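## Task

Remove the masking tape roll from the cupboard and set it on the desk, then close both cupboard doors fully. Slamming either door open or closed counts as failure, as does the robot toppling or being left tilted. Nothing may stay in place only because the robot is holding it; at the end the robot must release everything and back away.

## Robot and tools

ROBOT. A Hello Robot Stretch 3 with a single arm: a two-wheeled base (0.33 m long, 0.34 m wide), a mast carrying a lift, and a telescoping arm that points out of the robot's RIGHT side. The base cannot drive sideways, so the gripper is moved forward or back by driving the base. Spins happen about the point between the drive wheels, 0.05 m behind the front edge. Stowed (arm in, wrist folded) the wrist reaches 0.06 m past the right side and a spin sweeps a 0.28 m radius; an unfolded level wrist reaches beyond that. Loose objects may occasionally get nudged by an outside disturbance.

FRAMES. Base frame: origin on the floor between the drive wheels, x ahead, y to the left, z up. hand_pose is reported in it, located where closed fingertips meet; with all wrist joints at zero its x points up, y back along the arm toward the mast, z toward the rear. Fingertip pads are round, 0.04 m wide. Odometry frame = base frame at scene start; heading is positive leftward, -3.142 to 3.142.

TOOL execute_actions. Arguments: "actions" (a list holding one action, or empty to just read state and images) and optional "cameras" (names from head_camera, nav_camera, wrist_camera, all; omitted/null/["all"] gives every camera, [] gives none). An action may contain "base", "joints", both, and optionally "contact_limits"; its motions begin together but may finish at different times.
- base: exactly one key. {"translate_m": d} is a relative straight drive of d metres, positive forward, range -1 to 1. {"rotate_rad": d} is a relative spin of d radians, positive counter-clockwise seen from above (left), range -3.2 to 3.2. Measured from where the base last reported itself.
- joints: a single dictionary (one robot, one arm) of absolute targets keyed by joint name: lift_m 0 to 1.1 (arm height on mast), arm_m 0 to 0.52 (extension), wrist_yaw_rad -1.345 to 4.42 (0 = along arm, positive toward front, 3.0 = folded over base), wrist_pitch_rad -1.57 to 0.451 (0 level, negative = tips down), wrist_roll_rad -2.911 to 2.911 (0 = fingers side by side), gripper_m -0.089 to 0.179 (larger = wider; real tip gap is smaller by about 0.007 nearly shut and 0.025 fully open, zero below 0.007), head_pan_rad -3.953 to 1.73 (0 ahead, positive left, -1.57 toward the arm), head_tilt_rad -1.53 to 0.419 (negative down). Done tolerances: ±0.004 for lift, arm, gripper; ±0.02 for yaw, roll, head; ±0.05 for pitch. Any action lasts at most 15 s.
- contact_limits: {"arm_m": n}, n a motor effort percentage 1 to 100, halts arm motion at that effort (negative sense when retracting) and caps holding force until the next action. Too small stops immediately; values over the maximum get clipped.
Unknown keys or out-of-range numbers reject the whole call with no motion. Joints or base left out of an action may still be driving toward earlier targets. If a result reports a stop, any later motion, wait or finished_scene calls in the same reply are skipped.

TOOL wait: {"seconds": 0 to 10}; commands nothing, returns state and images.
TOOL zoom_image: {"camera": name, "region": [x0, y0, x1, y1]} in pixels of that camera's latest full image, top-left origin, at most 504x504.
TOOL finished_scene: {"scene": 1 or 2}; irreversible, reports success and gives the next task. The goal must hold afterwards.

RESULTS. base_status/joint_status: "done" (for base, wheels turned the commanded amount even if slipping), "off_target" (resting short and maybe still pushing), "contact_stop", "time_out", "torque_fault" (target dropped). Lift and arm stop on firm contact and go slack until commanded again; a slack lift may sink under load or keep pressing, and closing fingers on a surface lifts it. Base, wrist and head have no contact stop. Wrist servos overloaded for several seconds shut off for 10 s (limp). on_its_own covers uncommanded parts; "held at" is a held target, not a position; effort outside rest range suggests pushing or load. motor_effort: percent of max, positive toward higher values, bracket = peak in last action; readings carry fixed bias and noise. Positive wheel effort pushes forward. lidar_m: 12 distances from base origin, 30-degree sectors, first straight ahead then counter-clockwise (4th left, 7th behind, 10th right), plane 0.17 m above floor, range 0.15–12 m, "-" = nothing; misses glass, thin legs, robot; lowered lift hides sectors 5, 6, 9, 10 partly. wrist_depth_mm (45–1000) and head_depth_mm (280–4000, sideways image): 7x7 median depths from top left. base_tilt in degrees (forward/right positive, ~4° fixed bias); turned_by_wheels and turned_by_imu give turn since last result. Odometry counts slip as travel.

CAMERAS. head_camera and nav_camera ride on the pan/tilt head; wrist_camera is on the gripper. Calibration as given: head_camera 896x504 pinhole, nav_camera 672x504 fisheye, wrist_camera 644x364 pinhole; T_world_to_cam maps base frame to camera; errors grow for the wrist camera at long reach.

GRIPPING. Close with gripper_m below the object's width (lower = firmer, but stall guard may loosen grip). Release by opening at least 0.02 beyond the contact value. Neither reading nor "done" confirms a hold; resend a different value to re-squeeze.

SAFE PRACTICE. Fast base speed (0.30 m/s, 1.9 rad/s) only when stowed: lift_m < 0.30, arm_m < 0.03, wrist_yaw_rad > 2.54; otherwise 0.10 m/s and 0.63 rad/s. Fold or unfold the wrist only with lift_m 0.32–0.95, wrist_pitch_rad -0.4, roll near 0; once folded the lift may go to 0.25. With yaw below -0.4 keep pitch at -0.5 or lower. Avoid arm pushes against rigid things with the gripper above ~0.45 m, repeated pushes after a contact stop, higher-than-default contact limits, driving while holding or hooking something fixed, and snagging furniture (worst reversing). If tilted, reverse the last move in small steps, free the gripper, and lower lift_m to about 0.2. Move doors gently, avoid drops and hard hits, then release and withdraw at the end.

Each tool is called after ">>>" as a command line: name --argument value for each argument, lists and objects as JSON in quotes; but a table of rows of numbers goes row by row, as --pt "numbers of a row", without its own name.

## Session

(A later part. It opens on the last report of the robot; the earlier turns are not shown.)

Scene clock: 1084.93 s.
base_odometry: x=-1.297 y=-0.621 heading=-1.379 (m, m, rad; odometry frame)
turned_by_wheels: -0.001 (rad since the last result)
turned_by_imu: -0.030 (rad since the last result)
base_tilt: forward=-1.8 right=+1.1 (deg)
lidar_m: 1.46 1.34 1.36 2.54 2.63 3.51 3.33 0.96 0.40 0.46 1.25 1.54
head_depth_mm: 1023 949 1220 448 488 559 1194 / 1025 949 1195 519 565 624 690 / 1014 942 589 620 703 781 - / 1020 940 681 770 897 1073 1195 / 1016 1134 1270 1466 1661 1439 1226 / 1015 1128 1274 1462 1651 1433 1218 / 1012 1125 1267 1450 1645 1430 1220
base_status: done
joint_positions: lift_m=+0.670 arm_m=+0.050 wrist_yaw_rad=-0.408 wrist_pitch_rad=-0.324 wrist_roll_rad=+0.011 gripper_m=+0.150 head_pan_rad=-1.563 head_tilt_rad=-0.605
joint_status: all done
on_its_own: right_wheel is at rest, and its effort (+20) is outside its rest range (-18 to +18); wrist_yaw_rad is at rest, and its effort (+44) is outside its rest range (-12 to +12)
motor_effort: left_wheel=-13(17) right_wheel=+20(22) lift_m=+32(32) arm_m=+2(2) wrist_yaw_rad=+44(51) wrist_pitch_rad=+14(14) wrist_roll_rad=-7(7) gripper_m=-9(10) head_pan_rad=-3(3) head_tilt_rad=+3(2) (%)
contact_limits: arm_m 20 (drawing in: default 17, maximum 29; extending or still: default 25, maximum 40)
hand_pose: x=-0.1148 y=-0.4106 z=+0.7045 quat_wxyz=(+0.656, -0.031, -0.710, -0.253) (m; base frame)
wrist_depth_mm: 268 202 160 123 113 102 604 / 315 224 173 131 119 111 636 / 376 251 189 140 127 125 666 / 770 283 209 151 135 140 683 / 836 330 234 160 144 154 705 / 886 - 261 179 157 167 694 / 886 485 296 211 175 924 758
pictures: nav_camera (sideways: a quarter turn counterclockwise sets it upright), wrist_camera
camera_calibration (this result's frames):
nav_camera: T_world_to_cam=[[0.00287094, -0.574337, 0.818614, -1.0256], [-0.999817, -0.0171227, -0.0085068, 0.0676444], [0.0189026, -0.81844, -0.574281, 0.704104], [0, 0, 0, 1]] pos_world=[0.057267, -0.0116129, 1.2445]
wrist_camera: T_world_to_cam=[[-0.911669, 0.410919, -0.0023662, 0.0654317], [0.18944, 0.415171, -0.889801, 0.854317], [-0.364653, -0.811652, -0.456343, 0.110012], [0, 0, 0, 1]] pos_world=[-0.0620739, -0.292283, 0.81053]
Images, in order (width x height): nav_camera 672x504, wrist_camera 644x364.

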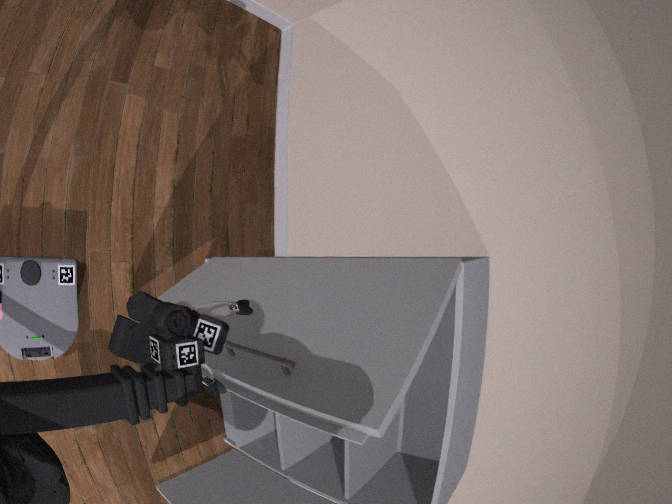

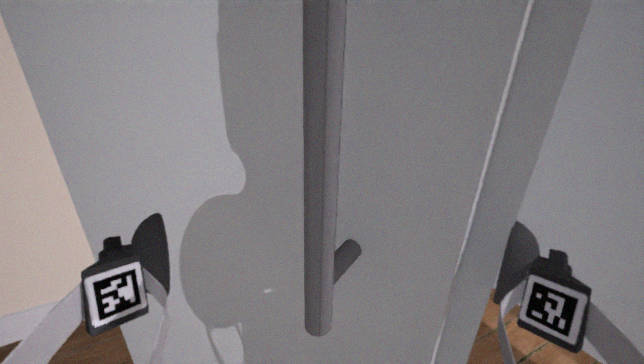

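>>> execute_actions --actions '[{"joints": {"arm_m": 0.0}, "contact_limits": {"arm_m": 25}}]' --cameras '["nav_camera", "wrist_camera"]'

Scene clock: 1095.07 s.
base_odometry: x=-1.297 y=-0.621 heading=-1.379 (m, m, rad; odometry frame)
turned_by_wheels: +0.001 (rad since the last result)
turned_by_imu: +0.000 (rad since the last result)
base_tilt: forward=-1.8 right=+1.1 (deg)
lidar_m: 1.47 1.34 1.36 2.54 2.63 3.49 3.32 0.96 0.40 0.46 1.26 1.54
head_depth_mm: 1026 950 1218 443 485 559 1166 / 1019 945 1196 516 564 626 721 / 1019 940 589 615 696 784 913 / 1015 934 679 772 894 1080 1192 / 1018 1128 1276 1461 1660 1433 1218 / 1011 1125 1275 1461 1638 1433 1215 / 1009 1122 1273 1451 1642 1440 1217
base_status: not commanded
joint_positions: lift_m=+0.670 arm_m=+0.000 wrist_yaw_rad=-0.465 wrist_pitch_rad=-0.315 wrist_roll_rad=+0.003 gripper_m=+0.150 head_pan_rad=-1.563 head_tilt_rad=-0.605
joint_status: all done
on_its_own: wrist_yaw_rad is held at -0.464, not at your -0.350, by its stall guard, which is not easing now
motor_effort: left_wheel=+0(4) right_wheel=+1(5) lift_m=+32(31) arm_m=-2(1) wrist_yaw_rad=+1(6) wrist_pitch_rad=+9(10) wrist_roll_rad=-2(3) gripper_m=+1(2) head_pan_rad=-3(3) head_tilt_rad=+2(2) (%)
contact_limits: arm_m 25 (drawing in: default 17, maximum 29; extending or still: default 25, maximum 40)
hand_pose: x=-0.1275 y=-0.3562 z=+0.7066 quat_wxyz=(+0.653, -0.053, -0.706, -0.269) (m; base frame)
wrist_depth_mm: 274 217 167 149 152 774 622 / 317 240 178 159 163 788 653 / 369 266 206 169 179 812 665 / 774 298 226 183 962 852 681 / 841 336 250 196 - 845 700 / 908 - 281 217 - - 719 / 918 478 317 242 940 933 837
pictures: nav_camera (sideways: a quarter turn counterclockwise sets it upright), wrist_camera
camera_calibration (this result's frames):
nav_camera: T_world_to_cam=[[0.00287067, -0.574329, 0.81862, -1.0256], [-0.999817, -0.0171224, -0.00850671, 0.0676443], [0.0189024, -0.818446, -0.574273, 0.704094], [0, 0, 0, 1]] pos_world=[0.057267, -0.0116135, 1.2445]
wrist_camera: T_world_to_cam=[[-0.887867, 0.460061, 0.00597987, 0.0461914], [0.201432, 0.40036, -0.893945, 0.835217], [-0.413663, -0.792499, -0.448137, 0.1453], [0, 0, 0, 1]] pos_world=[-0.067122, -0.240488, 0.811476]
Images, in order (width x height): nav_camera 672x504, wrist_camera 644x364.

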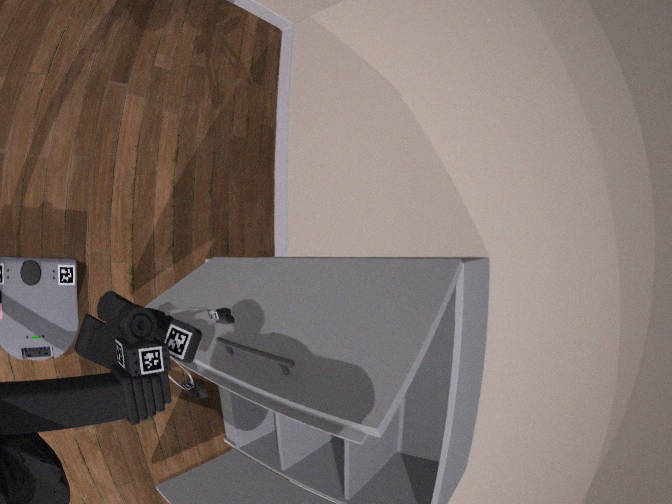

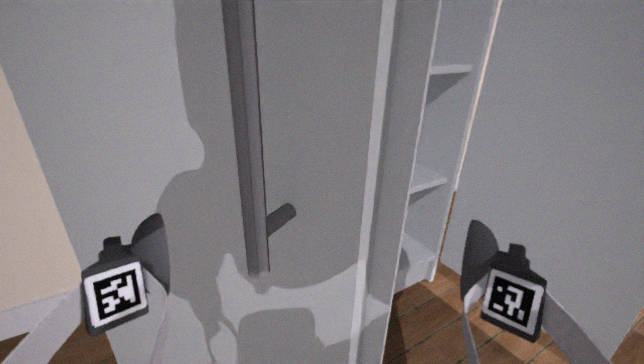

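>>> execute_actions --actions '[{"base": {"rotate_rad": 0.047}, "joints": {"gripper_m": 0.0, "wrist_pitch_rad": -1.4, "wrist_yaw_rad": 0.0, "lift_m": 0.75}}]' --cameras '[]'

>>> execute_actions --actions '[{"base": {"translate_m": -0.385}, "joints": {"head_pan_rad": -1.35, "head_tilt_rad": -0.7}}]' --cameras '["head_camera", "nav_camera"]'

Scene clock: 1121.87 s.
base_odometry: x=-1.297 y=-0.621 heading=-1.332 (m, m, rad; odometry frame)
turned_by_wheels: +0.047 (rad since the last result)
turned_by_imu: +0.045 (rad since the last result)
base_tilt: forward=-1.8 right=+1.2 (deg)
lidar_m: 1.46 1.34 2.09 2.54 2.67 3.47 3.33 0.96 0.40 0.48 1.27 1.52
head_depth_mm: 1007 860 1211 464 500 560 724 / 1010 860 556 545 599 655 737 / 1013 857 616 663 747 849 984 / 1016 1081 745 851 990 1192 1218 / 1020 1136 1281 1474 1645 1440 1219 / 1026 1146 1288 1475 1652 1435 1208 / 1024 1144 1288 1476 1657 1442 1218
base_status: done
joint_positions: lift_m=+0.750 arm_m=+0.000 wrist_yaw_rad=-0.002 wrist_pitch_rad=-1.397 wrist_roll_rad=+0.003 gripper_m=+0.000 head_pan_rad=-1.563 head_tilt_rad=-0.605
joint_status: all done
motor_effort: left_wheel=-1(7) right_wheel=+2(7) lift_m=+50(52) arm_m=-2(2) wrist_yaw_rad=+1(2) wrist_pitch_rad=-2(7) wrist_roll_rad=-2(2) gripper_m=-1(81) head_pan_rad=-3(3) head_tilt_rad=+1(2) (%)
hand_pose: x=-0.0217 y=-0.1657 z=+0.6319 quat_wxyz=(+0.540, +0.454, -0.542, -0.456) (m; base frame)
wrist_depth_mm: 817 792 810 800 414 319 849 / 806 814 823 804 523 829 839 / 788 798 792 817 808 795 810 / 783 796 782 791 800 802 832 / 782 796 798 - 797 801 805 / 786 795 773 - 794 798 806 / 762 790 780 - - 807 798
pictures: none
No camera images: the call's "cameras" was empty. Leave "cameras" out to get every camera's image.

Scene clock: 1127.13 s.
base_odometry: x=-1.389 y=-0.247 heading=-1.332 (m, m, rad; odometry frame)
turned_by_wheels: +0.000 (rad since the last result)
turned_by_imu: -0.002 (rad since the last result)
base_tilt: forward=-1.8 right=+1.1 (deg)
lidar_m: 1.85 1.65 2.53 2.53 2.65 3.06 2.93 0.61 0.73 1.20 0.39 1.74
head_depth_mm: 960 781 1123 1249 1202 1303 1230 / 979 1115 1117 1290 1356 1328 1224 / 1000 1146 1114 1280 1356 1330 1221 / 1013 1172 1119 1320 1398 1364 1175 / 1035 1063 1072 1265 1393 1304 1135 / 1093 810 894 481 608 1327 1178 / 1129 1279 1490 1777 1621 1352 1171
base_status: done
joint_positions: lift_m=+0.750 arm_m=+0.000 wrist_yaw_rad=-0.002 wrist_pitch_rad=-1.397 wrist_roll_rad=+0.003 gripper_m=+0.000 head_pan_rad=-1.357 head_tilt_rad=-0.691
joint_status: all done
motor_effort: left_wheel=-1(8) right_wheel=+2(3) lift_m=+50(50) arm_m=-1(2) wrist_yaw_rad=+2(1) wrist_pitch_rad=-2(2) wrist_roll_rad=-2(2) gripper_m=-2(1) head_pan_rad=+3(19) head_tilt_rad=-2(12) (%)
hand_pose: x=-0.0217 y=-0.1657 z=+0.6319 quat_wxyz=(+0.540, +0.454, -0.542, -0.456) (m; base frame)
wrist_depth_mm: 811 436 792 826 832 812 558 / 784 796 808 799 829 822 573 / 797 791 794 805 817 823 660 / 781 786 800 798 805 803 813 / 794 777 786 - 826 790 805 / 781 779 776 - 788 813 808 / 755 767 775 - - 795 804
pictures: head_camera (sideways: a quarter turn clockwise sets it upright), nav_camera (sideways: a quarter turn counterclockwise sets it upright)
camera_calibration (this result's frames):
head_camera: T_world_to_cam=[[-0.119295, 0.664743, -0.737486, 0.985102], [0.977151, 0.210211, 0.0314131, -0.0417289], [0.175909, -0.716888, -0.674631, 0.836317], [0, 0, 0, 1]] pos_world=[0.0111775, -0.046522, 1.29202]
nav_camera: T_world_to_cam=[[0.134732, -0.628282, 0.766231, -0.958115], [-0.975347, -0.220479, -0.00928298, 0.0685046], [0.17477, -0.74609, -0.642499, 0.791897], [0, 0, 0, 1]] pos_world=[0.0575042, 0.00396423, 1.24357]
Images, in order (width x height): head_camera 896x504, nav_camera 672x504.

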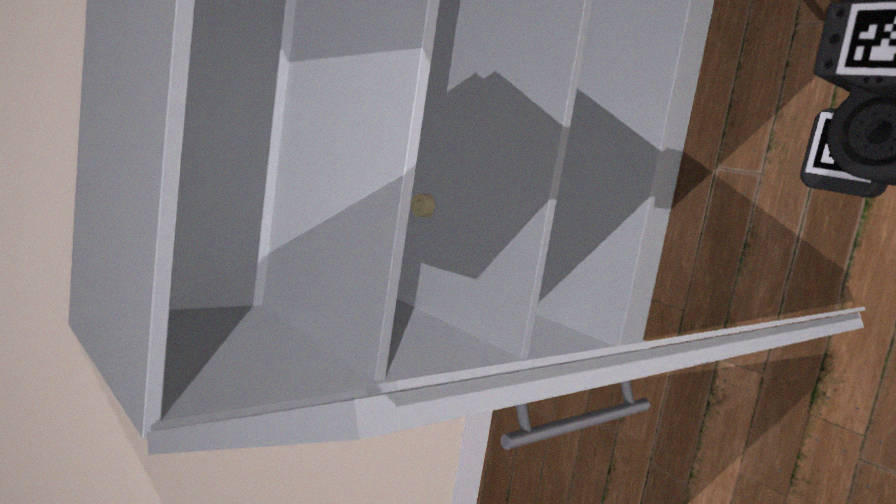

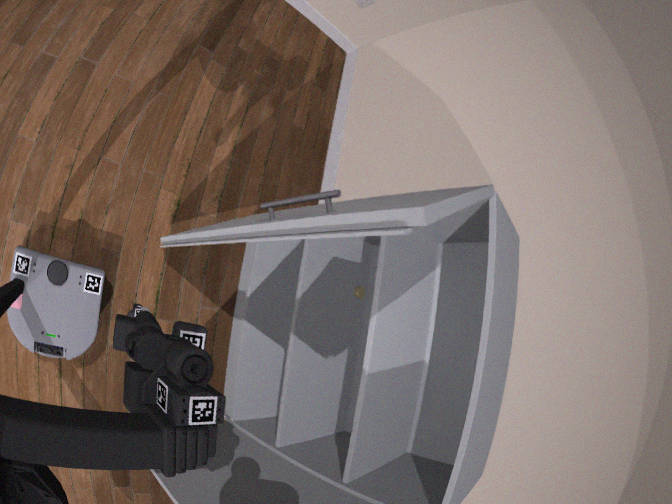

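>>> execute_actions --actions '[{"joints": {"wrist_pitch_rad": 0.0, "arm_m": 0.217, "lift_m": 0.5}}]' --cameras '[]'

>>> execute_actions --actions '[{"joints": {"wrist_yaw_rad": 1.0, "lift_m": 0.4}}]' --cameras '["nav_camera"]'

>>> execute_actions --actions '[{"base": {"translate_m": 0.19}, "joints": {"lift_m": 0.33}}]' --cameras '["nav_camera"]'

Scene clock: 1176.23 s.
base_odometry: x=-1.389 y=-0.247 heading=-1.332 (m, m, rad; odometry frame)
turned_by_wheels: +0.000 (rad since the last result)
turned_by_imu: -0.001 (rad since the last result)
base_tilt: forward=-1.8 right=+1.1 (deg)
lidar_m: 1.85 1.65 2.54 2.52 2.66 3.04 2.93 0.60 0.73 1.20 0.39 1.73
head_depth_mm: 959 778 1114 1245 1212 1308 1174 / 979 1106 1117 1283 1282 - 1152 / 989 1144 1118 1283 1375 1328 1184 / 1010 1168 1115 1315 1398 1369 1175 / 1037 1060 1070 1278 1395 1302 1135 / 1090 811 895 476 606 1335 1178 / 1137 1274 1500 1778 1616 1353 1177
base_status: not commanded
joint_positions: lift_m=+0.500 arm_m=+0.217 wrist_yaw_rad=-0.001 wrist_pitch_rad=-0.021 wrist_roll_rad=+0.003 gripper_m=+0.000 head_pan_rad=-1.357 head_tilt_rad=-0.691
joint_status: all done
motor_effort: left_wheel=-1(1) right_wheel=+2(2) lift_m=+31(44) arm_m=+2(1) wrist_yaw_rad=+0(1) wrist_pitch_rad=+12(13) wrist_roll_rad=-2(1) gripper_m=-1(1) head_pan_rad=+2(3) head_tilt_rad=-2(3) (%)
hand_pose: x=-0.0217 y=-0.6174 z=+0.6095 quat_wxyz=(+0.706, +0.007, -0.708, -0.008) (m; base frame)
wrist_depth_mm: 512 680 678 682 684 696 527 / 362 340 329 408 379 359 349 / 512 705 731 733 730 723 502 / 515 717 753 758 769 766 517 / 523 725 754 743 767 720 526 / 512 542 587 - 578 576 509 / 407 415 408 416 419 432 434
pictures: none
No camera images: the call's "cameras" was empty. Leave "cameras" out to get every camera's image.

Scene clock: 1177.97 s.
base_odometry: x=-1.389 y=-0.247 heading=-1.332 (m, m, rad; odometry frame)
turned_by_wheels: +0.000 (rad since the last result)
turned_by_imu: +0.000 (rad since the last result)
base_tilt: forward=-1.8 right=+1.1 (deg)
lidar_m: 1.85 1.65 2.53 2.53 2.66 3.06 2.93 0.61 0.73 1.20 0.39 1.74
head_depth_mm: 958 775 1119 1247 1210 1309 1179 / 986 1115 1117 1288 1354 1330 1153 / 994 1141 1116 1276 1355 1356 1157 / 1007 1166 1112 1319 1388 1378 1172 / 1036 1056 1073 1277 1388 1294 1129 / 1096 810 895 478 607 1332 1175 / 1137 1274 1494 1788 1625 1354 1174
base_status: not commanded
joint_positions: lift_m=+0.400 arm_m=+0.217 wrist_yaw_rad=+0.998 wrist_pitch_rad=-0.021 wrist_roll_rad=+0.003 gripper_m=+0.000 head_pan_rad=-1.357 head_tilt_rad=-0.691
joint_status: all done
motor_effort: left_wheel=-1(1) right_wheel=+2(2) lift_m=+31(31) arm_m=+2(2) wrist_yaw_rad=+1(1) wrist_pitch_rad=+13(12) wrist_roll_rad=-2(2) gripper_m=-2(1) head_pan_rad=+2(2) head_tilt_rad=-3(3) (%)
hand_pose: x=+0.1934 y=-0.5004 z=+0.5095 quat_wxyz=(+0.624, +0.345, -0.618, +0.331) (m; base frame)
wrist_depth_mm: 111 131 175 263 444 425 420 / 113 133 179 273 476 597 593 / 114 135 184 283 490 639 614 / 116 137 187 293 502 677 619 / 117 139 189 326 497 545 551 / 119 142 178 - 559 414 361 / 121 145 213 321 554 685 598
pictures: nav_camera (sideways: a quarter turn counterclockwise sets it upright)
camera_calibration (this result's frames):
nav_camera: T_world_to_cam=[[0.134827, -0.62846, 0.766067, -0.957903], [-0.975329, -0.220561, -0.00928517, 0.0685074], [0.1748, -0.745916, -0.642693, 0.79215], [0, 0, 0, 1]] pos_world=[0.0575007, 0.00398314, 1.24356]
Images, in order (width x height): nav_camera 672x504.

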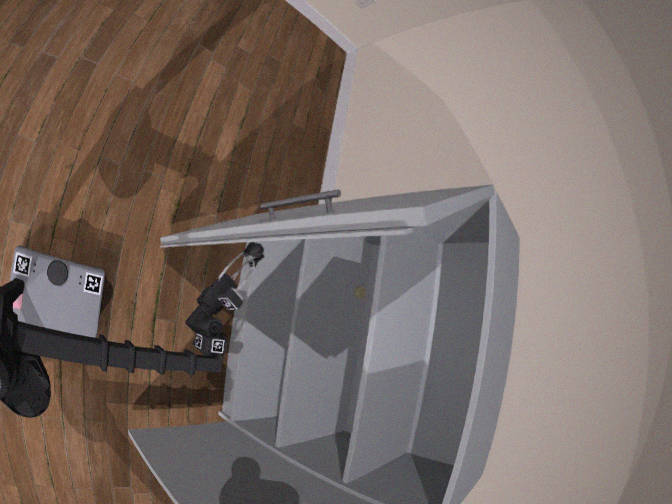

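Scene clock: 1181.03 s.
base_odometry: x=-1.344 y=-0.432 heading=-1.332 (m, m, rad; odometry frame)
turned_by_wheels: +0.000 (rad since the last result)
turned_by_imu: +0.000 (rad since the last result)
base_tilt: forward=-1.8 right=+1.1 (deg)
lidar_m: 1.66 1.49 2.36 2.54 2.65 3.27 3.12 0.78 0.98 0.80 0.36 1.72
head_depth_mm: 955 777 1118 1244 1202 1306 1173 / 983 1112 1117 1286 1353 1327 1151 / 994 1134 1120 1276 1357 1348 1163 / 1051 771 934 1066 1224 1356 1174 / 1086 683 647 724 816 917 1107 / 1111 1254 507 537 587 668 1132 / 1141 1296 1398 420 504 1356 1170
base_status: done
joint_positions: lift_m=+0.330 arm_m=+0.217 wrist_yaw_rad=+0.998 wrist_pitch_rad=-0.019 wrist_roll_rad=+0.003 gripper_m=+0.000 head_pan_rad=-1.357 head_tilt_rad=-0.691
joint_status: all done
motor_effort: left_wheel=-1(5) right_wheel=+2(15) lift_m=+31(32) arm_m=+2(3) wrist_yaw_rad=+0(8) wrist_pitch_rad=+11(12) wrist_roll_rad=-2(2) gripper_m=-1(2) head_pan_rad=+2(3) head_tilt_rad=-2(3) (%)
hand_pose: x=+0.1936 y=-0.5004 z=+0.4402 quat_wxyz=(+0.624, +0.345, -0.618, +0.332) (m; base frame)
wrist_depth_mm: 119 130 148 172 207 259 346 / 121 132 152 178 214 272 370 / 123 135 155 183 222 281 393 / 126 138 158 187 230 296 421 / 128 140 162 195 240 312 326 / 129 144 161 - 257 326 474 / 132 148 177 203 250 343 536
pictures: nav_camera (sideways: a quarter turn counterclockwise sets it upright)
camera_calibration (this result's frames):
nav_camera: T_world_to_cam=[[0.134843, -0.628472, 0.766055, -0.957887], [-0.975324, -0.220581, -0.00928534, 0.0685075], [0.174813, -0.7459, -0.642708, 0.792169], [0, 0, 0, 1]] pos_world=[0.0575004, 0.00398528, 1.24356]
Images, in order (width x height): nav_camera 672x504.

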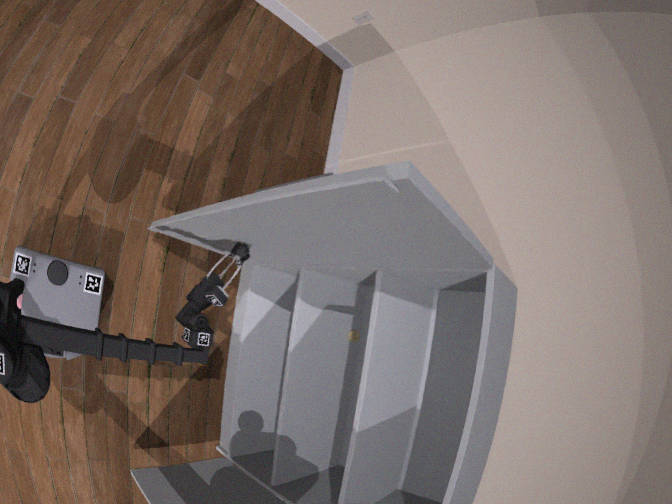

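>>> execute_actions --actions '[]'

Scene clock: 1201.53 s.
base_odometry: x=-1.344 y=-0.432 heading=-1.332 (m, m, rad; odometry frame)
turned_by_wheels: +0.000 (rad since the last result)
turned_by_imu: +0.000 (rad since the last result)
base_tilt: forward=-1.8 right=+1.1 (deg)
lidar_m: 1.66 1.49 2.36 2.54 2.65 3.26 3.13 0.78 0.98 0.80 0.36 1.72
head_depth_mm: 959 779 1120 1244 1213 1303 1177 / 979 1113 1118 1282 1358 1322 1149 / 999 1137 1116 1279 1355 1350 1154 / 1046 769 933 1069 1229 1358 1175 / 1083 684 647 725 819 916 1108 / 1113 1250 507 537 589 670 1128 / 1145 1302 1382 421 505 1366 1169
base_status: done
joint_positions: lift_m=+0.330 arm_m=+0.217 wrist_yaw_rad=+0.998 wrist_pitch_rad=-0.019 wrist_roll_rad=+0.003 gripper_m=+0.000 head_pan_rad=-1.357 head_tilt_rad=-0.691
joint_status: all done
motor_effort: left_wheel=-1(5) right_wheel=+2(15) lift_m=+31(32) arm_m=+2(3) wrist_yaw_rad=+1(8) wrist_pitch_rad=+11(12) wrist_roll_rad=-2(2) gripper_m=-2(2) head_pan_rad=+2(3) head_tilt_rad=-3(3) (%)
hand_pose: x=+0.1936 y=-0.5004 z=+0.4402 quat_wxyz=(+0.624, +0.345, -0.618, +0.332) (m; base frame)
wrist_depth_mm: 119 130 148 173 207 261 348 / 121 132 152 178 216 270 370 / 123 135 155 183 222 286 397 / 126 137 159 187 230 298 427 / 128 140 161 196 239 307 328 / 130 143 161 - 255 323 469 / 133 147 175 204 251 341 540
pictures: head_camera (sideways: a quarter turn clockwise sets it upright), nav_camera (sideways: a quarter turn counterclockwise sets it upright), wrist_camera
camera_calibration (this result's frames):
head_camera: T_world_to_cam=[[-0.119409, 0.664927, -0.737302, 0.984863], [0.977131, 0.210307, 0.0314126, -0.0417281], [0.175946, -0.716689, -0.674833, 0.836579], [0, 0, 0, 1]] pos_world=[0.0111819, -0.0465189, 1.292]
nav_camera: T_world_to_cam=[[0.134843, -0.628472, 0.766055, -0.957887], [-0.975324, -0.220581, -0.00928534, 0.0685075], [0.174813, -0.7459, -0.642708, 0.792169], [0, 0, 0, 1]] pos_world=[0.0575004, 0.00398528, 1.24356]
wrist_camera: T_world_to_cam=[[-0.553205, -0.833043, 0.00204557, -0.310912], [-0.140352, 0.0907838, -0.985931, 0.541842], [0.821137, -0.545709, -0.167142, -0.194765], [0, 0, 0, 1]] pos_world=[0.0639792, -0.414478, 0.502302]
Images, in order (width x height): head_camera 896x504, nav_camera 672x504, wrist_camera 644x364.

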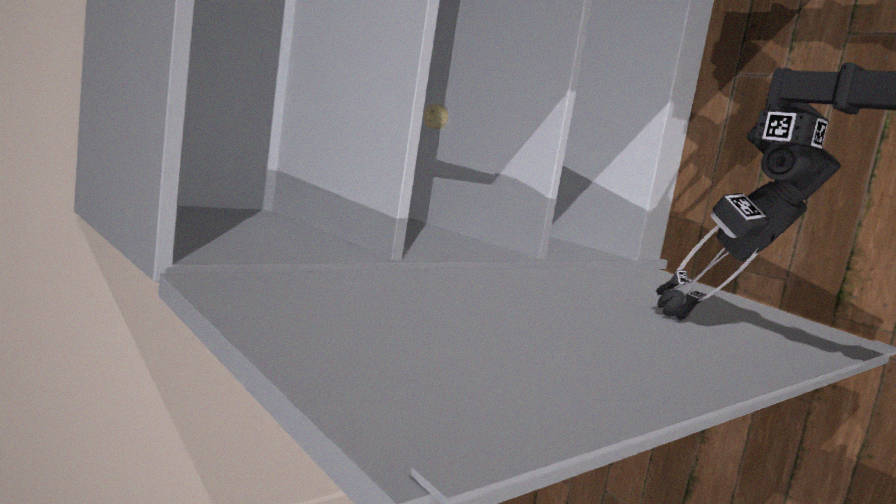

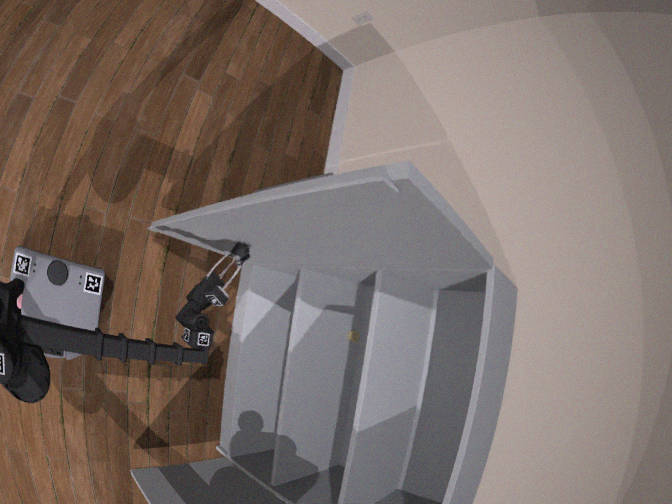

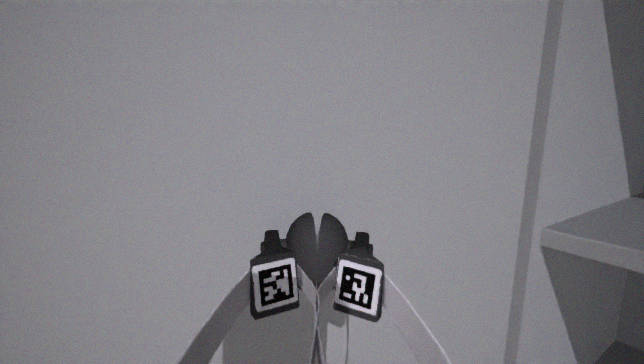

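>>> zoom_image --camera "head_camera" --region '[360, 60, 520, 180]'

Region (360, 60, 520, 180) of head_camera's 896x504 image, scaled by 3.150, with more detail than that image has; it fills the top 378 rows of this view, and the rest is white.

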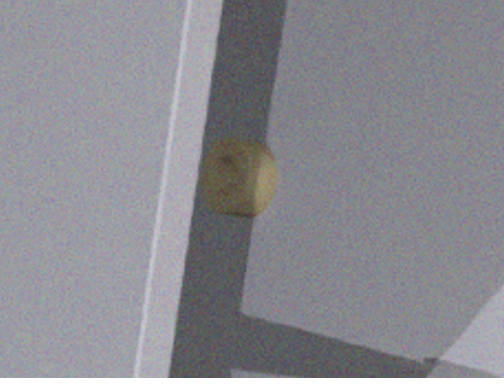

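>>> execute_actions --actions '[{"base": {"translate_m": -0.06}, "joints": {"arm_m": 0.0, "wrist_yaw_rad": 0.03, "wrist_pitch_rad": 0.0, "lift_m": 0.36}}]' --cameras '[]'

>>> execute_actions --actions '[{"base": {"rotate_rad": -1.57}, "joints": {"head_pan_rad": 0.0, "head_tilt_rad": -0.8}}]' --cameras '["nav_camera"]'

Scene clock: 1267.20 s.
base_odometry: x=-1.358 y=-0.373 heading=-1.332 (m, m, rad; odometry frame)
turned_by_wheels: +0.000 (rad since the last result)
turned_by_imu: -0.001 (rad since the last result)
base_tilt: forward=-1.7 right=+1.1 (deg)
lidar_m: 1.72 1.54 2.45 2.53 2.65 3.21 3.06 0.72 0.90 1.00 0.40 1.74
head_depth_mm: 960 776 1113 1241 1199 1307 1173 / 981 1114 1118 1281 1349 1331 1175 / 997 1144 1119 1278 1365 1330 1174 / 1017 945 1075 1273 1381 1363 1174 / 1077 768 822 921 1037 1195 1172 / 1110 1178 629 680 749 820 981 / 1134 1282 511 542 583 679 1174
base_status: done
joint_positions: lift_m=+0.360 arm_m=+0.000 wrist_yaw_rad=+0.031 wrist_pitch_rad=-0.019 wrist_roll_rad=+0.003 gripper_m=+0.000 head_pan_rad=-1.357 head_tilt_rad=-0.691
joint_status: all done
motor_effort: left_wheel=-1(8) right_wheel=+2(3) lift_m=+49(53) arm_m=-2(0) wrist_yaw_rad=-1(1) wrist_pitch_rad=+11(10) wrist_roll_rad=-2(2) gripper_m=-1(2) head_pan_rad=+2(2) head_tilt_rad=-2(2) (%)
hand_pose: x=-0.0135 y=-0.4009 z=+0.4696 quat_wxyz=(+0.706, +0.018, -0.708, +0.004) (m; base frame)
wrist_depth_mm: 345 500 579 560 607 586 584 / 348 500 861 927 934 890 693 / 350 499 938 968 919 936 708 / 351 504 765 814 845 876 668 / 353 505 902 569 974 954 677 / 357 512 767 - 870 900 691 / 358 517 650 648 660 658 626
pictures: none
No camera images: the call's "cameras" was empty. Leave "cameras" out to get every camera's image.

Scene clock: 1270.63 s.
base_odometry: x=-1.358 y=-0.373 heading=-2.902 (m, m, rad; odometry frame)
turned_by_wheels: -1.570 (rad since the last result)
turned_by_imu: -1.535 (rad since the last result)
base_tilt: forward=-1.8 right=+1.1 (deg)
lidar_m: 0.94 0.41 1.77 1.72 1.80 2.46 2.53 2.66 3.17 3.07 0.72 0.91
head_depth_mm: 743 1128 1020 1252 1421 1298 1139 / 744 1132 1016 1250 1423 1302 1144 / 793 1133 1012 1263 1424 1293 1135 / 793 1131 1014 1257 1426 1293 1138 / 792 1138 1018 1256 1422 1299 1139 / 791 1058 978 1098 1163 1228 1114 / 741 751 768 790 809 828 1100
base_status: done
joint_positions: lift_m=+0.360 arm_m=+0.000 wrist_yaw_rad=+0.031 wrist_pitch_rad=-0.019 wrist_roll_rad=+0.003 gripper_m=+0.000 head_pan_rad=-0.007 head_tilt_rad=-0.790
joint_status: all done
motor_effort: left_wheel=+2(7) right_wheel=-1(6) lift_m=+49(49) arm_m=-2(2) wrist_yaw_rad=-2(1) wrist_pitch_rad=+11(10) wrist_roll_rad=-2(2) gripper_m=-2(3) head_pan_rad=+2(36) head_tilt_rad=-4(11) (%)
hand_pose: x=-0.0135 y=-0.4009 z=+0.4696 quat_wxyz=(+0.706, +0.018, -0.708, +0.004) (m; base frame)
wrist_depth_mm: 387 - - - - - - / 393 - - - - - - / 405 - - - - - - / 414 - - - - - - / 424 - - - - - - / 438 - - - - - - / 449 805 823 851 839 859 867
pictures: nav_camera (sideways: a quarter turn counterclockwise sets it upright)
camera_calibration (this result's frames):
nav_camera: T_world_to_cam=[[0.715217, -0.00668347, 0.698871, -0.873866], [0.000516986, -0.999949, -0.0100918, 0.0636036], [0.698902, 0.00757915, -0.715177, 0.883231], [0, 0, 0, 1]] pos_world=[0.00767869, 0.0510658, 1.24303]
Images, in order (width x height): nav_camera 672x504.

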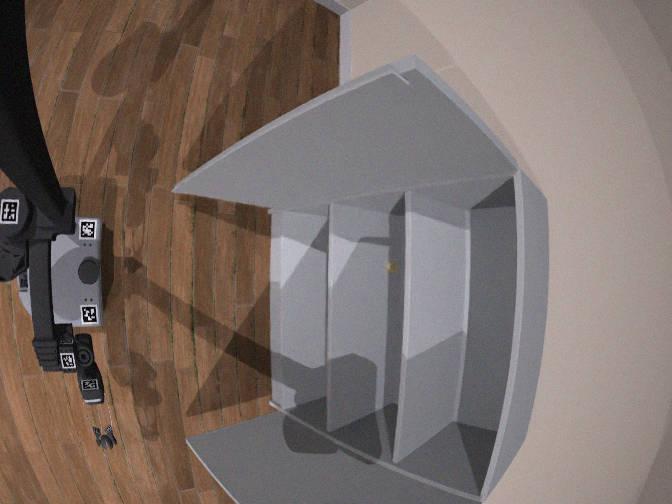

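>>> execute_actions --actions '[{"base": {"translate_m": 0.27}, "joints": {"head_tilt_rad": -0.95}}]' --cameras '["head_camera", "nav_camera"]'

Scene clock: 1281.70 s.
base_odometry: x=-1.620 y=-0.437 heading=-2.902 (m, m, rad; odometry frame)
turned_by_wheels: +0.000 (rad since the last result)
turned_by_imu: +0.000 (rad since the last result)
base_tilt: forward=-1.8 right=+1.1 (deg)
lidar_m: 0.92 0.38 0.29 0.27 1.70 2.48 2.81 2.95 3.16 0.66 0.68 0.90
head_depth_mm: 461 905 781 1051 1277 1229 1106 / 461 907 780 1074 1265 1233 1106 / 460 909 781 1072 1269 1235 1113 / 460 915 782 1070 1273 1232 1108 / 476 916 782 1069 1283 1230 1113 / 479 908 783 1029 1100 1179 1096 / 478 716 728 757 781 804 829
base_status: done
joint_positions: lift_m=+0.360 arm_m=+0.000 wrist_yaw_rad=+0.031 wrist_pitch_rad=-0.019 wrist_roll_rad=+0.003 gripper_m=+0.000 head_pan_rad=-0.007 head_tilt_rad=-0.938
joint_status: all done
motor_effort: left_wheel=+1(8) right_wheel=-1(5) lift_m=+49(50) arm_m=-2(2) wrist_yaw_rad=-1(1) wrist_pitch_rad=+11(11) wrist_roll_rad=-2(2) gripper_m=-1(1) head_pan_rad=+2(2) head_tilt_rad=-2(15) (%)
hand_pose: x=-0.0135 y=-0.4009 z=+0.4696 quat_wxyz=(+0.706, +0.018, -0.708, +0.004) (m; base frame)
wrist_depth_mm: 376 375 386 - - - - / 380 387 394 - - - - / 393 404 402 - - - - / 397 411 415 - - - - / 414 419 421 - - - - / 420 430 434 - - - - / 431 443 447 843 836 874 873
pictures: head_camera (sideways: a quarter turn clockwise sets it upright), nav_camera (sideways: a quarter turn counterclockwise sets it upright)
camera_calibration (this result's frames):
head_camera: T_world_to_cam=[[-0.834754, 0.0302467, -0.549792, 0.744902], [0.016441, 0.999414, 0.0300199, -0.0340449], [0.550378, 0.0160201, -0.834762, 1.04226], [0, 0, 0, 1]] pos_world=[0.0487318, -0.00520297, 1.2806]
nav_camera: T_world_to_cam=[[0.810579, -0.00725882, 0.585584, -0.726838], [-0.000925437, -0.999938, -0.0111141, 0.0649412], [0.585629, 0.00846692, -0.810535, 1.00792], [0, 0, 0, 1]] pos_world=[-0.00104771, 0.0511272, 1.2433]
Images, in order (width x height): head_camera 896x504, nav_camera 672x504.

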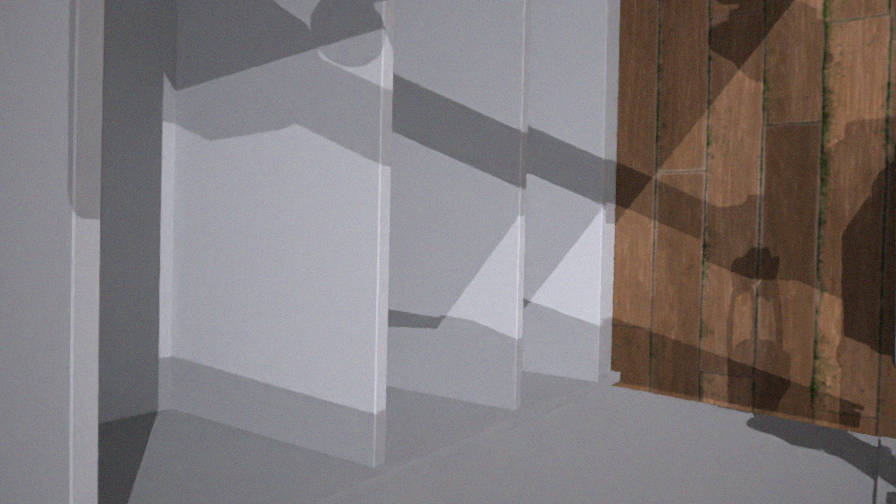

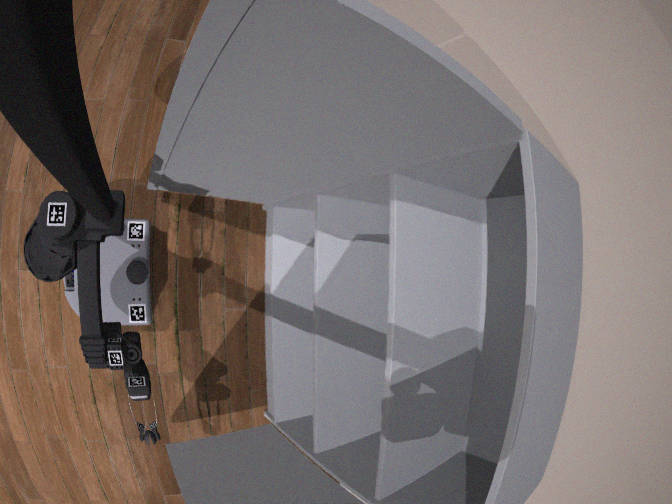

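>>> execute_actions --actions '[{"base": {"rotate_rad": 1.57}, "joints": {"head_pan_rad": -1.5, "head_tilt_rad": -0.9, "gripper_m": 0.11}}]' --cameras '["wrist_camera", "nav_camera"]'

Scene clock: 1295.23 s.
base_odometry: x=-1.620 y=-0.437 heading=-1.332 (m, m, rad; odometry frame)
turned_by_wheels: +1.570 (rad since the last result)
turned_by_imu: +1.534 (rad since the last result)
base_tilt: forward=-1.8 right=+1.1 (deg)
lidar_m: 0.27 1.70 2.44 2.81 2.94 3.18 0.66 0.67 0.89 0.93 0.38 0.29
head_depth_mm: 489 915 816 1057 1205 1241 1115 / 489 925 813 1060 1223 1246 1134 / 488 931 816 1061 1229 1259 - / 488 933 817 1085 1252 1264 1135 / 488 938 814 1077 1243 1251 1116 / 488 803 782 883 972 1056 1098 / 509 588 632 663 699 739 786
base_status: done
joint_positions: lift_m=+0.360 arm_m=+0.000 wrist_yaw_rad=+0.031 wrist_pitch_rad=-0.019 wrist_roll_rad=+0.003 gripper_m=+0.110 head_pan_rad=-1.493 head_tilt_rad=-0.902
joint_status: all done
motor_effort: left_wheel=-2(7) right_wheel=+2(7) lift_m=+50(49) arm_m=-2(2) wrist_yaw_rad=-1(1) wrist_pitch_rad=+10(10) wrist_roll_rad=-2(2) gripper_m=+0(80) head_pan_rad=-4(37) head_tilt_rad=+2(6) (%)
hand_pose: x=-0.0135 y=-0.4009 z=+0.4696 quat_wxyz=(+0.706, +0.018, -0.708, +0.004) (m; base frame)
wrist_depth_mm: 323 472 570 556 546 537 534 / 322 479 668 663 669 661 655 / 329 484 671 663 671 677 673 / 329 477 690 693 684 688 672 / 322 391 395 399 411 421 427 / 301 298 307 306 311 321 322 / 327 527 636 654 651 670 649
pictures: nav_camera (sideways: a quarter turn counterclockwise sets it upright), wrist_camera
camera_calibration (this result's frames):
nav_camera: T_world_to_cam=[[0.0597571, -0.78675, 0.614372, -0.759764], [-0.996391, -0.0841823, -0.0108875, 0.0707191], [0.060285, -0.611504, -0.788941, 0.98305], [0, 0, 0, 1]] pos_world=[0.0566021, 0.0093476, 1.24312]
wrist_camera: T_world_to_cam=[[-0.999847, -0.0173556, 0.00205453, -0.0217141], [-0.00492618, 0.167081, -0.985931, 0.56514], [0.0167682, -0.98579, -0.167141, -0.152805], [0, 0, 0, 1]] pos_world=[-0.0163646, -0.245435, 0.531694]
Images, in order (width x height): nav_camera 672x504, wrist_camera 644x364.

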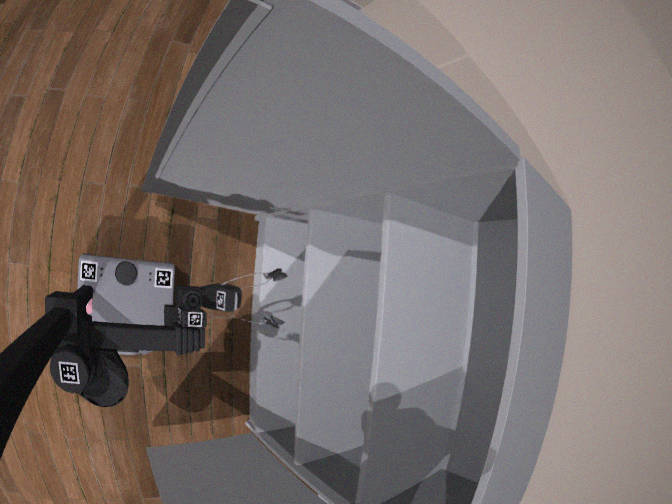

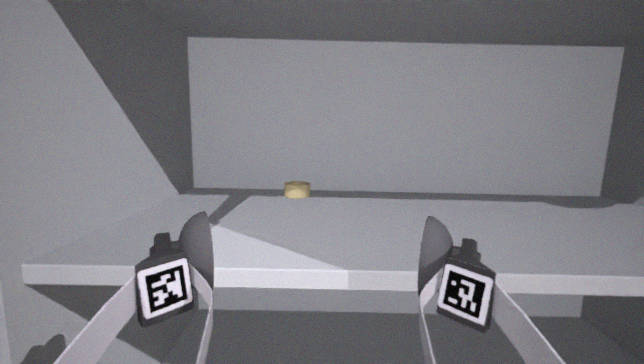

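>>> execute_actions --actions '[{"base": {"translate_m": 0.036}, "joints": {"arm_m": 0.27, "lift_m": 0.34}}]' --cameras '["wrist_camera"]'

Scene clock: 1313.43 s.
base_odometry: x=-1.612 y=-0.472 heading=-1.332 (m, m, rad; odometry frame)
turned_by_wheels: +0.000 (rad since the last result)
turned_by_imu: -0.001 (rad since the last result)
base_tilt: forward=-1.7 right=+1.2 (deg)
lidar_m: 0.24 1.68 2.39 2.81 2.93 3.23 0.69 0.71 0.94 0.85 0.33 0.25
head_depth_mm: 489 918 813 1059 1207 1245 1110 / 489 923 817 1057 1214 1239 1125 / 489 931 814 1055 1019 1244 1146 / 488 933 815 1080 1247 1245 1148 / 489 930 817 1059 1231 1243 1113 / 488 686 722 755 848 913 1002 / 507 521 545 575 605 643 677
base_status: done
joint_positions: lift_m=+0.340 arm_m=+0.270 wrist_yaw_rad=+0.031 wrist_pitch_rad=-0.019 wrist_roll_rad=+0.003 gripper_m=+0.110 head_pan_rad=-1.493 head_tilt_rad=-0.902
joint_status: all done
motor_effort: left_wheel=-2(5) right_wheel=+3(8) lift_m=+31(37) arm_m=+2(1) wrist_yaw_rad=-1(1) wrist_pitch_rad=+11(11) wrist_roll_rad=-2(1) gripper_m=+0(1) head_pan_rad=-3(3) head_tilt_rad=+1(2) (%)
hand_pose: x=-0.0135 y=-0.6703 z=+0.4502 quat_wxyz=(+0.706, +0.018, -0.708, +0.004) (m; base frame)
wrist_depth_mm: 285 381 382 389 385 389 387 / 288 388 398 394 392 395 399 / 289 399 405 406 411 406 405 / 291 411 417 420 421 416 417 / 280 324 332 331 345 350 355 / 216 234 221 224 226 232 236 / 172 158 167 168 171 171 174
pictures: wrist_camera
camera_calibration (this result's frames):
wrist_camera: T_world_to_cam=[[-0.999849, -0.0172668, 0.00205442, -0.0263145], [-0.00491122, 0.167082, -0.985931, 0.591038], [0.0166806, -0.985792, -0.167141, -0.421705], [0, 0, 0, 1]] pos_world=[-0.0163735, -0.51492, 0.512293]
Images, in order (width x height): wrist_camera 644x364.

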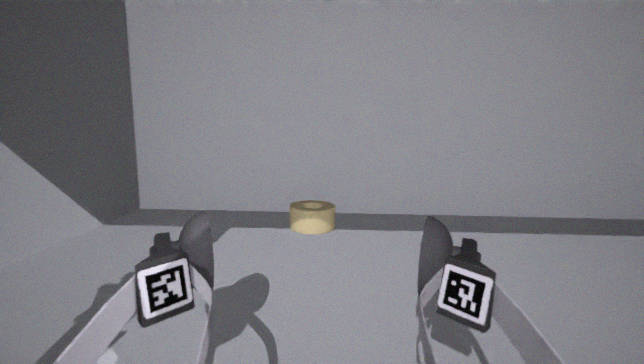

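>>> execute_actions --actions '[{"joints": {"arm_m": 0.44, "lift_m": 0.317}}]' --cameras '["wrist_camera"]'

Scene clock: 1335.90 s.
base_odometry: x=-1.612 y=-0.472 heading=-1.332 (m, m, rad; odometry frame)
turned_by_wheels: +0.000 (rad since the last result)
turned_by_imu: -0.002 (rad since the last result)
base_tilt: forward=-1.8 right=+1.1 (deg)
lidar_m: 0.24 1.67 2.39 2.80 2.93 3.24 0.69 0.71 0.94 0.85 0.33 0.25
head_depth_mm: 494 921 823 1062 1207 1246 1107 / 494 927 818 1067 1202 1255 1114 / 493 943 820 1062 1023 1242 1142 / 493 939 818 1083 1260 1242 1134 / 495 941 818 1059 1235 1245 1112 / 492 695 732 756 851 923 1004 / 494 526 550 579 611 646 680
base_status: not commanded
joint_positions: lift_m=+0.320 arm_m=+0.287 wrist_yaw_rad=+0.028 wrist_pitch_rad=-0.033 wrist_roll_rad=-0.001 gripper_m=+0.110 head_pan_rad=-1.495 head_tilt_rad=-0.898
joint_status: lift_m contact_stop (moved -0.021 of -0.023); arm_m contact_stop (moved +0.017 of +0.170)
on_its_own: lift_m is slack since a contact_stop, until your next command for it; arm_m is slack since a contact_stop, until your next command for it (your +0.440 is given up)
motor_effort: left_wheel=-1(21) right_wheel=+2(18) lift_m=+40(39) arm_m=+0(24) wrist_yaw_rad=+0(6) wrist_pitch_rad=+19(36) wrist_roll_rad=+1(2) gripper_m=+0(0) head_pan_rad=-1(4) head_tilt_rad=+1(2) (%)
hand_pose: x=-0.0143 y=-0.6872 z=+0.4258 quat_wxyz=(+0.708, +0.022, -0.706, -0.002) (m; base frame)
wrist_depth_mm: 288 371 370 376 373 377 376 / 293 382 383 379 384 382 386 / 294 386 391 393 390 392 400 / 293 383 402 400 402 404 401 / 239 245 250 254 262 268 274 / 166 177 170 173 175 180 182 / 132 123 129 130 132 133 136
pictures: wrist_camera
camera_calibration (this result's frames):
wrist_camera: T_world_to_cam=[[-0.999872, -0.0147098, 0.0062288, -0.0272851], [-0.00879681, 0.181556, -0.983341, 0.578615], [0.0133338, -0.983271, -0.181662, -0.434522], [0, 0, 0, 1]] pos_world=[-0.0163978, -0.532706, 0.490209]
Images, in order (width x height): wrist_camera 644x364.

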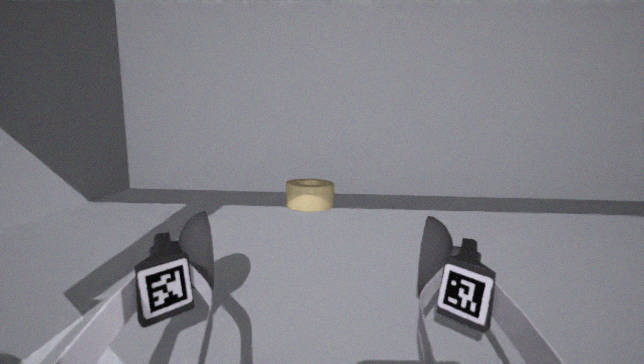

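>>> execute_actions --actions '[{"joints": {"arm_m": 0.30, "lift_m": 0.38, "wrist_pitch_rad": -0.3}}]' --cameras '["wrist_camera"]'

Scene clock: 1352.60 s.
base_odometry: x=-1.612 y=-0.472 heading=-1.332 (m, m, rad; odometry frame)
turned_by_wheels: +0.000 (rad since the last result)
turned_by_imu: -0.003 (rad since the last result)
base_tilt: forward=-1.8 right=+1.1 (deg)
lidar_m: 0.24 1.68 2.39 2.81 2.92 3.24 0.69 0.71 0.93 0.86 0.33 0.25
head_depth_mm: 495 920 819 1065 1213 1248 1110 / 494 931 816 1066 1229 1242 1122 / 494 937 821 1059 1228 1241 1147 / 495 941 821 1088 1250 1241 1129 / 494 934 821 1064 1227 1251 1114 / 493 701 735 766 857 930 1005 / 495 530 552 582 614 646 678
base_status: not commanded
joint_positions: lift_m=+0.380 arm_m=+0.300 wrist_yaw_rad=+0.032 wrist_pitch_rad=-0.287 wrist_roll_rad=-0.001 gripper_m=+0.110 head_pan_rad=-1.495 head_tilt_rad=-0.898
joint_status: all done
motor_effort: left_wheel=+1(5) right_wheel=+0(10) lift_m=+47(54) arm_m=+1(18) wrist_yaw_rad=-2(2) wrist_pitch_rad=-8(75) wrist_roll_rad=+0(1) gripper_m=+0(1) head_pan_rad=-2(3) head_tilt_rad=-1(0) (%)
hand_pose: x=-0.0138 y=-0.6838 z=+0.4229 quat_wxyz=(+0.702, +0.112, -0.697, -0.090) (m; base frame)
wrist_depth_mm: 291 340 343 342 341 338 343 / 294 363 364 364 368 364 364 / 294 383 386 387 382 388 384 / 268 280 282 288 297 300 308 / 205 208 212 212 218 220 222 / 164 171 167 169 170 174 176 / 141 133 139 140 141 142 145
pictures: wrist_camera
camera_calibration (this result's frames):
wrist_camera: T_world_to_cam=[[-0.999749, -0.0204198, 0.00926635, -0.0319658], [-0.0170193, 0.42191, -0.906478, 0.706921], [0.0146005, -0.906408, -0.422152, -0.277381], [0, 0, 0, 1]] pos_world=[-0.0158765, -0.55033, 0.524007]
Images, in order (width x height): wrist_camera 644x364.

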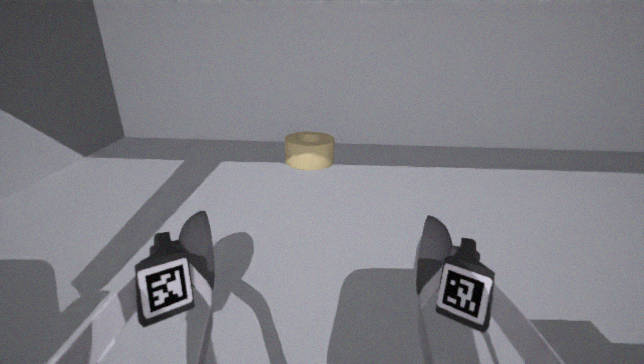

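>>> execute_actions --actions '[{"joints": {"arm_m": 0.46, "lift_m": 0.392, "wrist_pitch_rad": -0.3, "wrist_yaw_rad": 0.06}}]' --cameras '["wrist_camera"]'

Scene clock: 1365.43 s.
base_odometry: x=-1.612 y=-0.472 heading=-1.332 (m, m, rad; odometry frame)
turned_by_wheels: +0.000 (rad since the last result)
turned_by_imu: -0.001 (rad since the last result)
base_tilt: forward=-1.8 right=+1.1 (deg)
lidar_m: 0.24 1.67 2.39 2.80 2.94 3.23 0.69 0.71 0.93 0.86 0.33 0.25
head_depth_mm: 495 923 821 1068 1212 1244 1116 / 494 930 818 1040 1223 1267 1131 / 494 939 818 745 1229 1236 1136 / 492 939 821 1084 1253 1248 1124 / 494 941 816 1057 1223 1242 1120 / 492 700 737 763 856 925 1012 / 494 530 552 583 614 647 676
base_status: not commanded
joint_positions: lift_m=+0.392 arm_m=+0.460 wrist_yaw_rad=+0.059 wrist_pitch_rad=-0.314 wrist_roll_rad=-0.001 gripper_m=+0.110 head_pan_rad=-1.495 head_tilt_rad=-0.898
joint_status: all done
motor_effort: left_wheel=+0(1) right_wheel=+1(4) lift_m=+49(50) arm_m=+3(4) wrist_yaw_rad=+0(7) wrist_pitch_rad=+7(8) wrist_roll_rad=+0(0) gripper_m=+0(1) head_pan_rad=-2(3) head_tilt_rad=-1(0) (%)
hand_pose: x=-0.0076 y=-0.8406 z=+0.4284 quat_wxyz=(+0.702, +0.131, -0.694, -0.090) (m; base frame)
wrist_depth_mm: 200 200 198 198 195 194 193 / 215 214 213 211 209 207 208 / 231 231 228 226 223 223 222 / 246 247 245 243 242 238 238 / 209 212 215 185 222 225 228 / 170 177 173 168 177 180 182 / 147 140 145 146 148 148 150
pictures: wrist_camera
camera_calibration (this result's frames):
wrist_camera: T_world_to_cam=[[-0.998835, -0.0472926, 0.00958594, -0.051739], [-0.0296913, 0.445745, -0.894667, 0.793035], [0.0380383, -0.89391, -0.44663, -0.396139], [0, 0, 0, 1]] pos_world=[-0.0130641, -0.710051, 0.533071]
Images, in order (width x height): wrist_camera 644x364.

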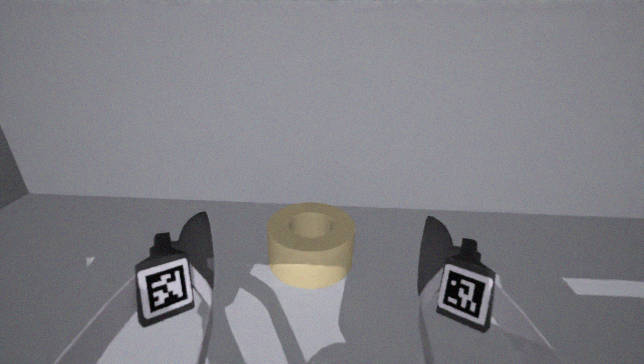

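>>> execute_actions --actions '[{"joints": {"arm_m": 0.49}}]' --cameras '["wrist_camera"]'

Scene clock: 1374.83 s.
base_odometry: x=-1.612 y=-0.472 heading=-1.332 (m, m, rad; odometry frame)
turned_by_wheels: +0.000 (rad since the last result)
turned_by_imu: -0.001 (rad since the last result)
base_tilt: forward=-1.8 right=+1.1 (deg)
lidar_m: 0.24 1.68 2.39 2.80 2.94 3.24 0.69 0.71 0.94 0.86 0.34 0.25
head_depth_mm: 493 919 823 1066 1212 1245 1110 / 494 931 820 1038 1218 1266 1125 / 494 939 820 751 1228 1250 1139 / 493 937 821 1090 1255 1239 1130 / 493 936 817 1065 1228 1249 1111 / 493 700 738 767 859 931 1009 / 493 531 553 582 612 647 679
base_status: not commanded
joint_positions: lift_m=+0.392 arm_m=+0.490 wrist_yaw_rad=+0.059 wrist_pitch_rad=-0.314 wrist_roll_rad=-0.001 gripper_m=+0.110 head_pan_rad=-1.495 head_tilt_rad=-0.898
joint_status: all done
motor_effort: left_wheel=+0(0) right_wheel=+1(1) lift_m=+49(49) arm_m=+3(1) wrist_yaw_rad=+0(0) wrist_pitch_rad=+8(8) wrist_roll_rad=+0(0) gripper_m=+1(0) head_pan_rad=-4(3) head_tilt_rad=+0(0) (%)
hand_pose: x=-0.0076 y=-0.8706 z=+0.4284 quat_wxyz=(+0.702, +0.131, -0.694, -0.090) (m; base frame)
wrist_depth_mm: 174 172 170 170 169 167 166 / 186 184 183 181 180 179 177 / 200 200 196 194 193 191 190 / 217 214 213 210 208 206 205 / 210 213 217 209 218 218 217 / 170 177 166 146 177 179 181 / 147 139 144 142 147 149 151
pictures: wrist_camera
camera_calibration (this result's frames):
wrist_camera: T_world_to_cam=[[-0.998835, -0.0472927, 0.00958601, -0.0531581], [-0.0296918, 0.445755, -0.894663, 0.806413], [0.038038, -0.893905, -0.446639, -0.422953], [0, 0, 0, 1]] pos_world=[-0.0130641, -0.740056, 0.53307]
Images, in order (width x height): wrist_camera 644x364.

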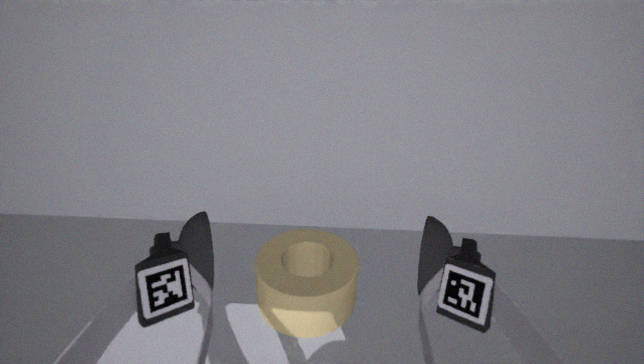

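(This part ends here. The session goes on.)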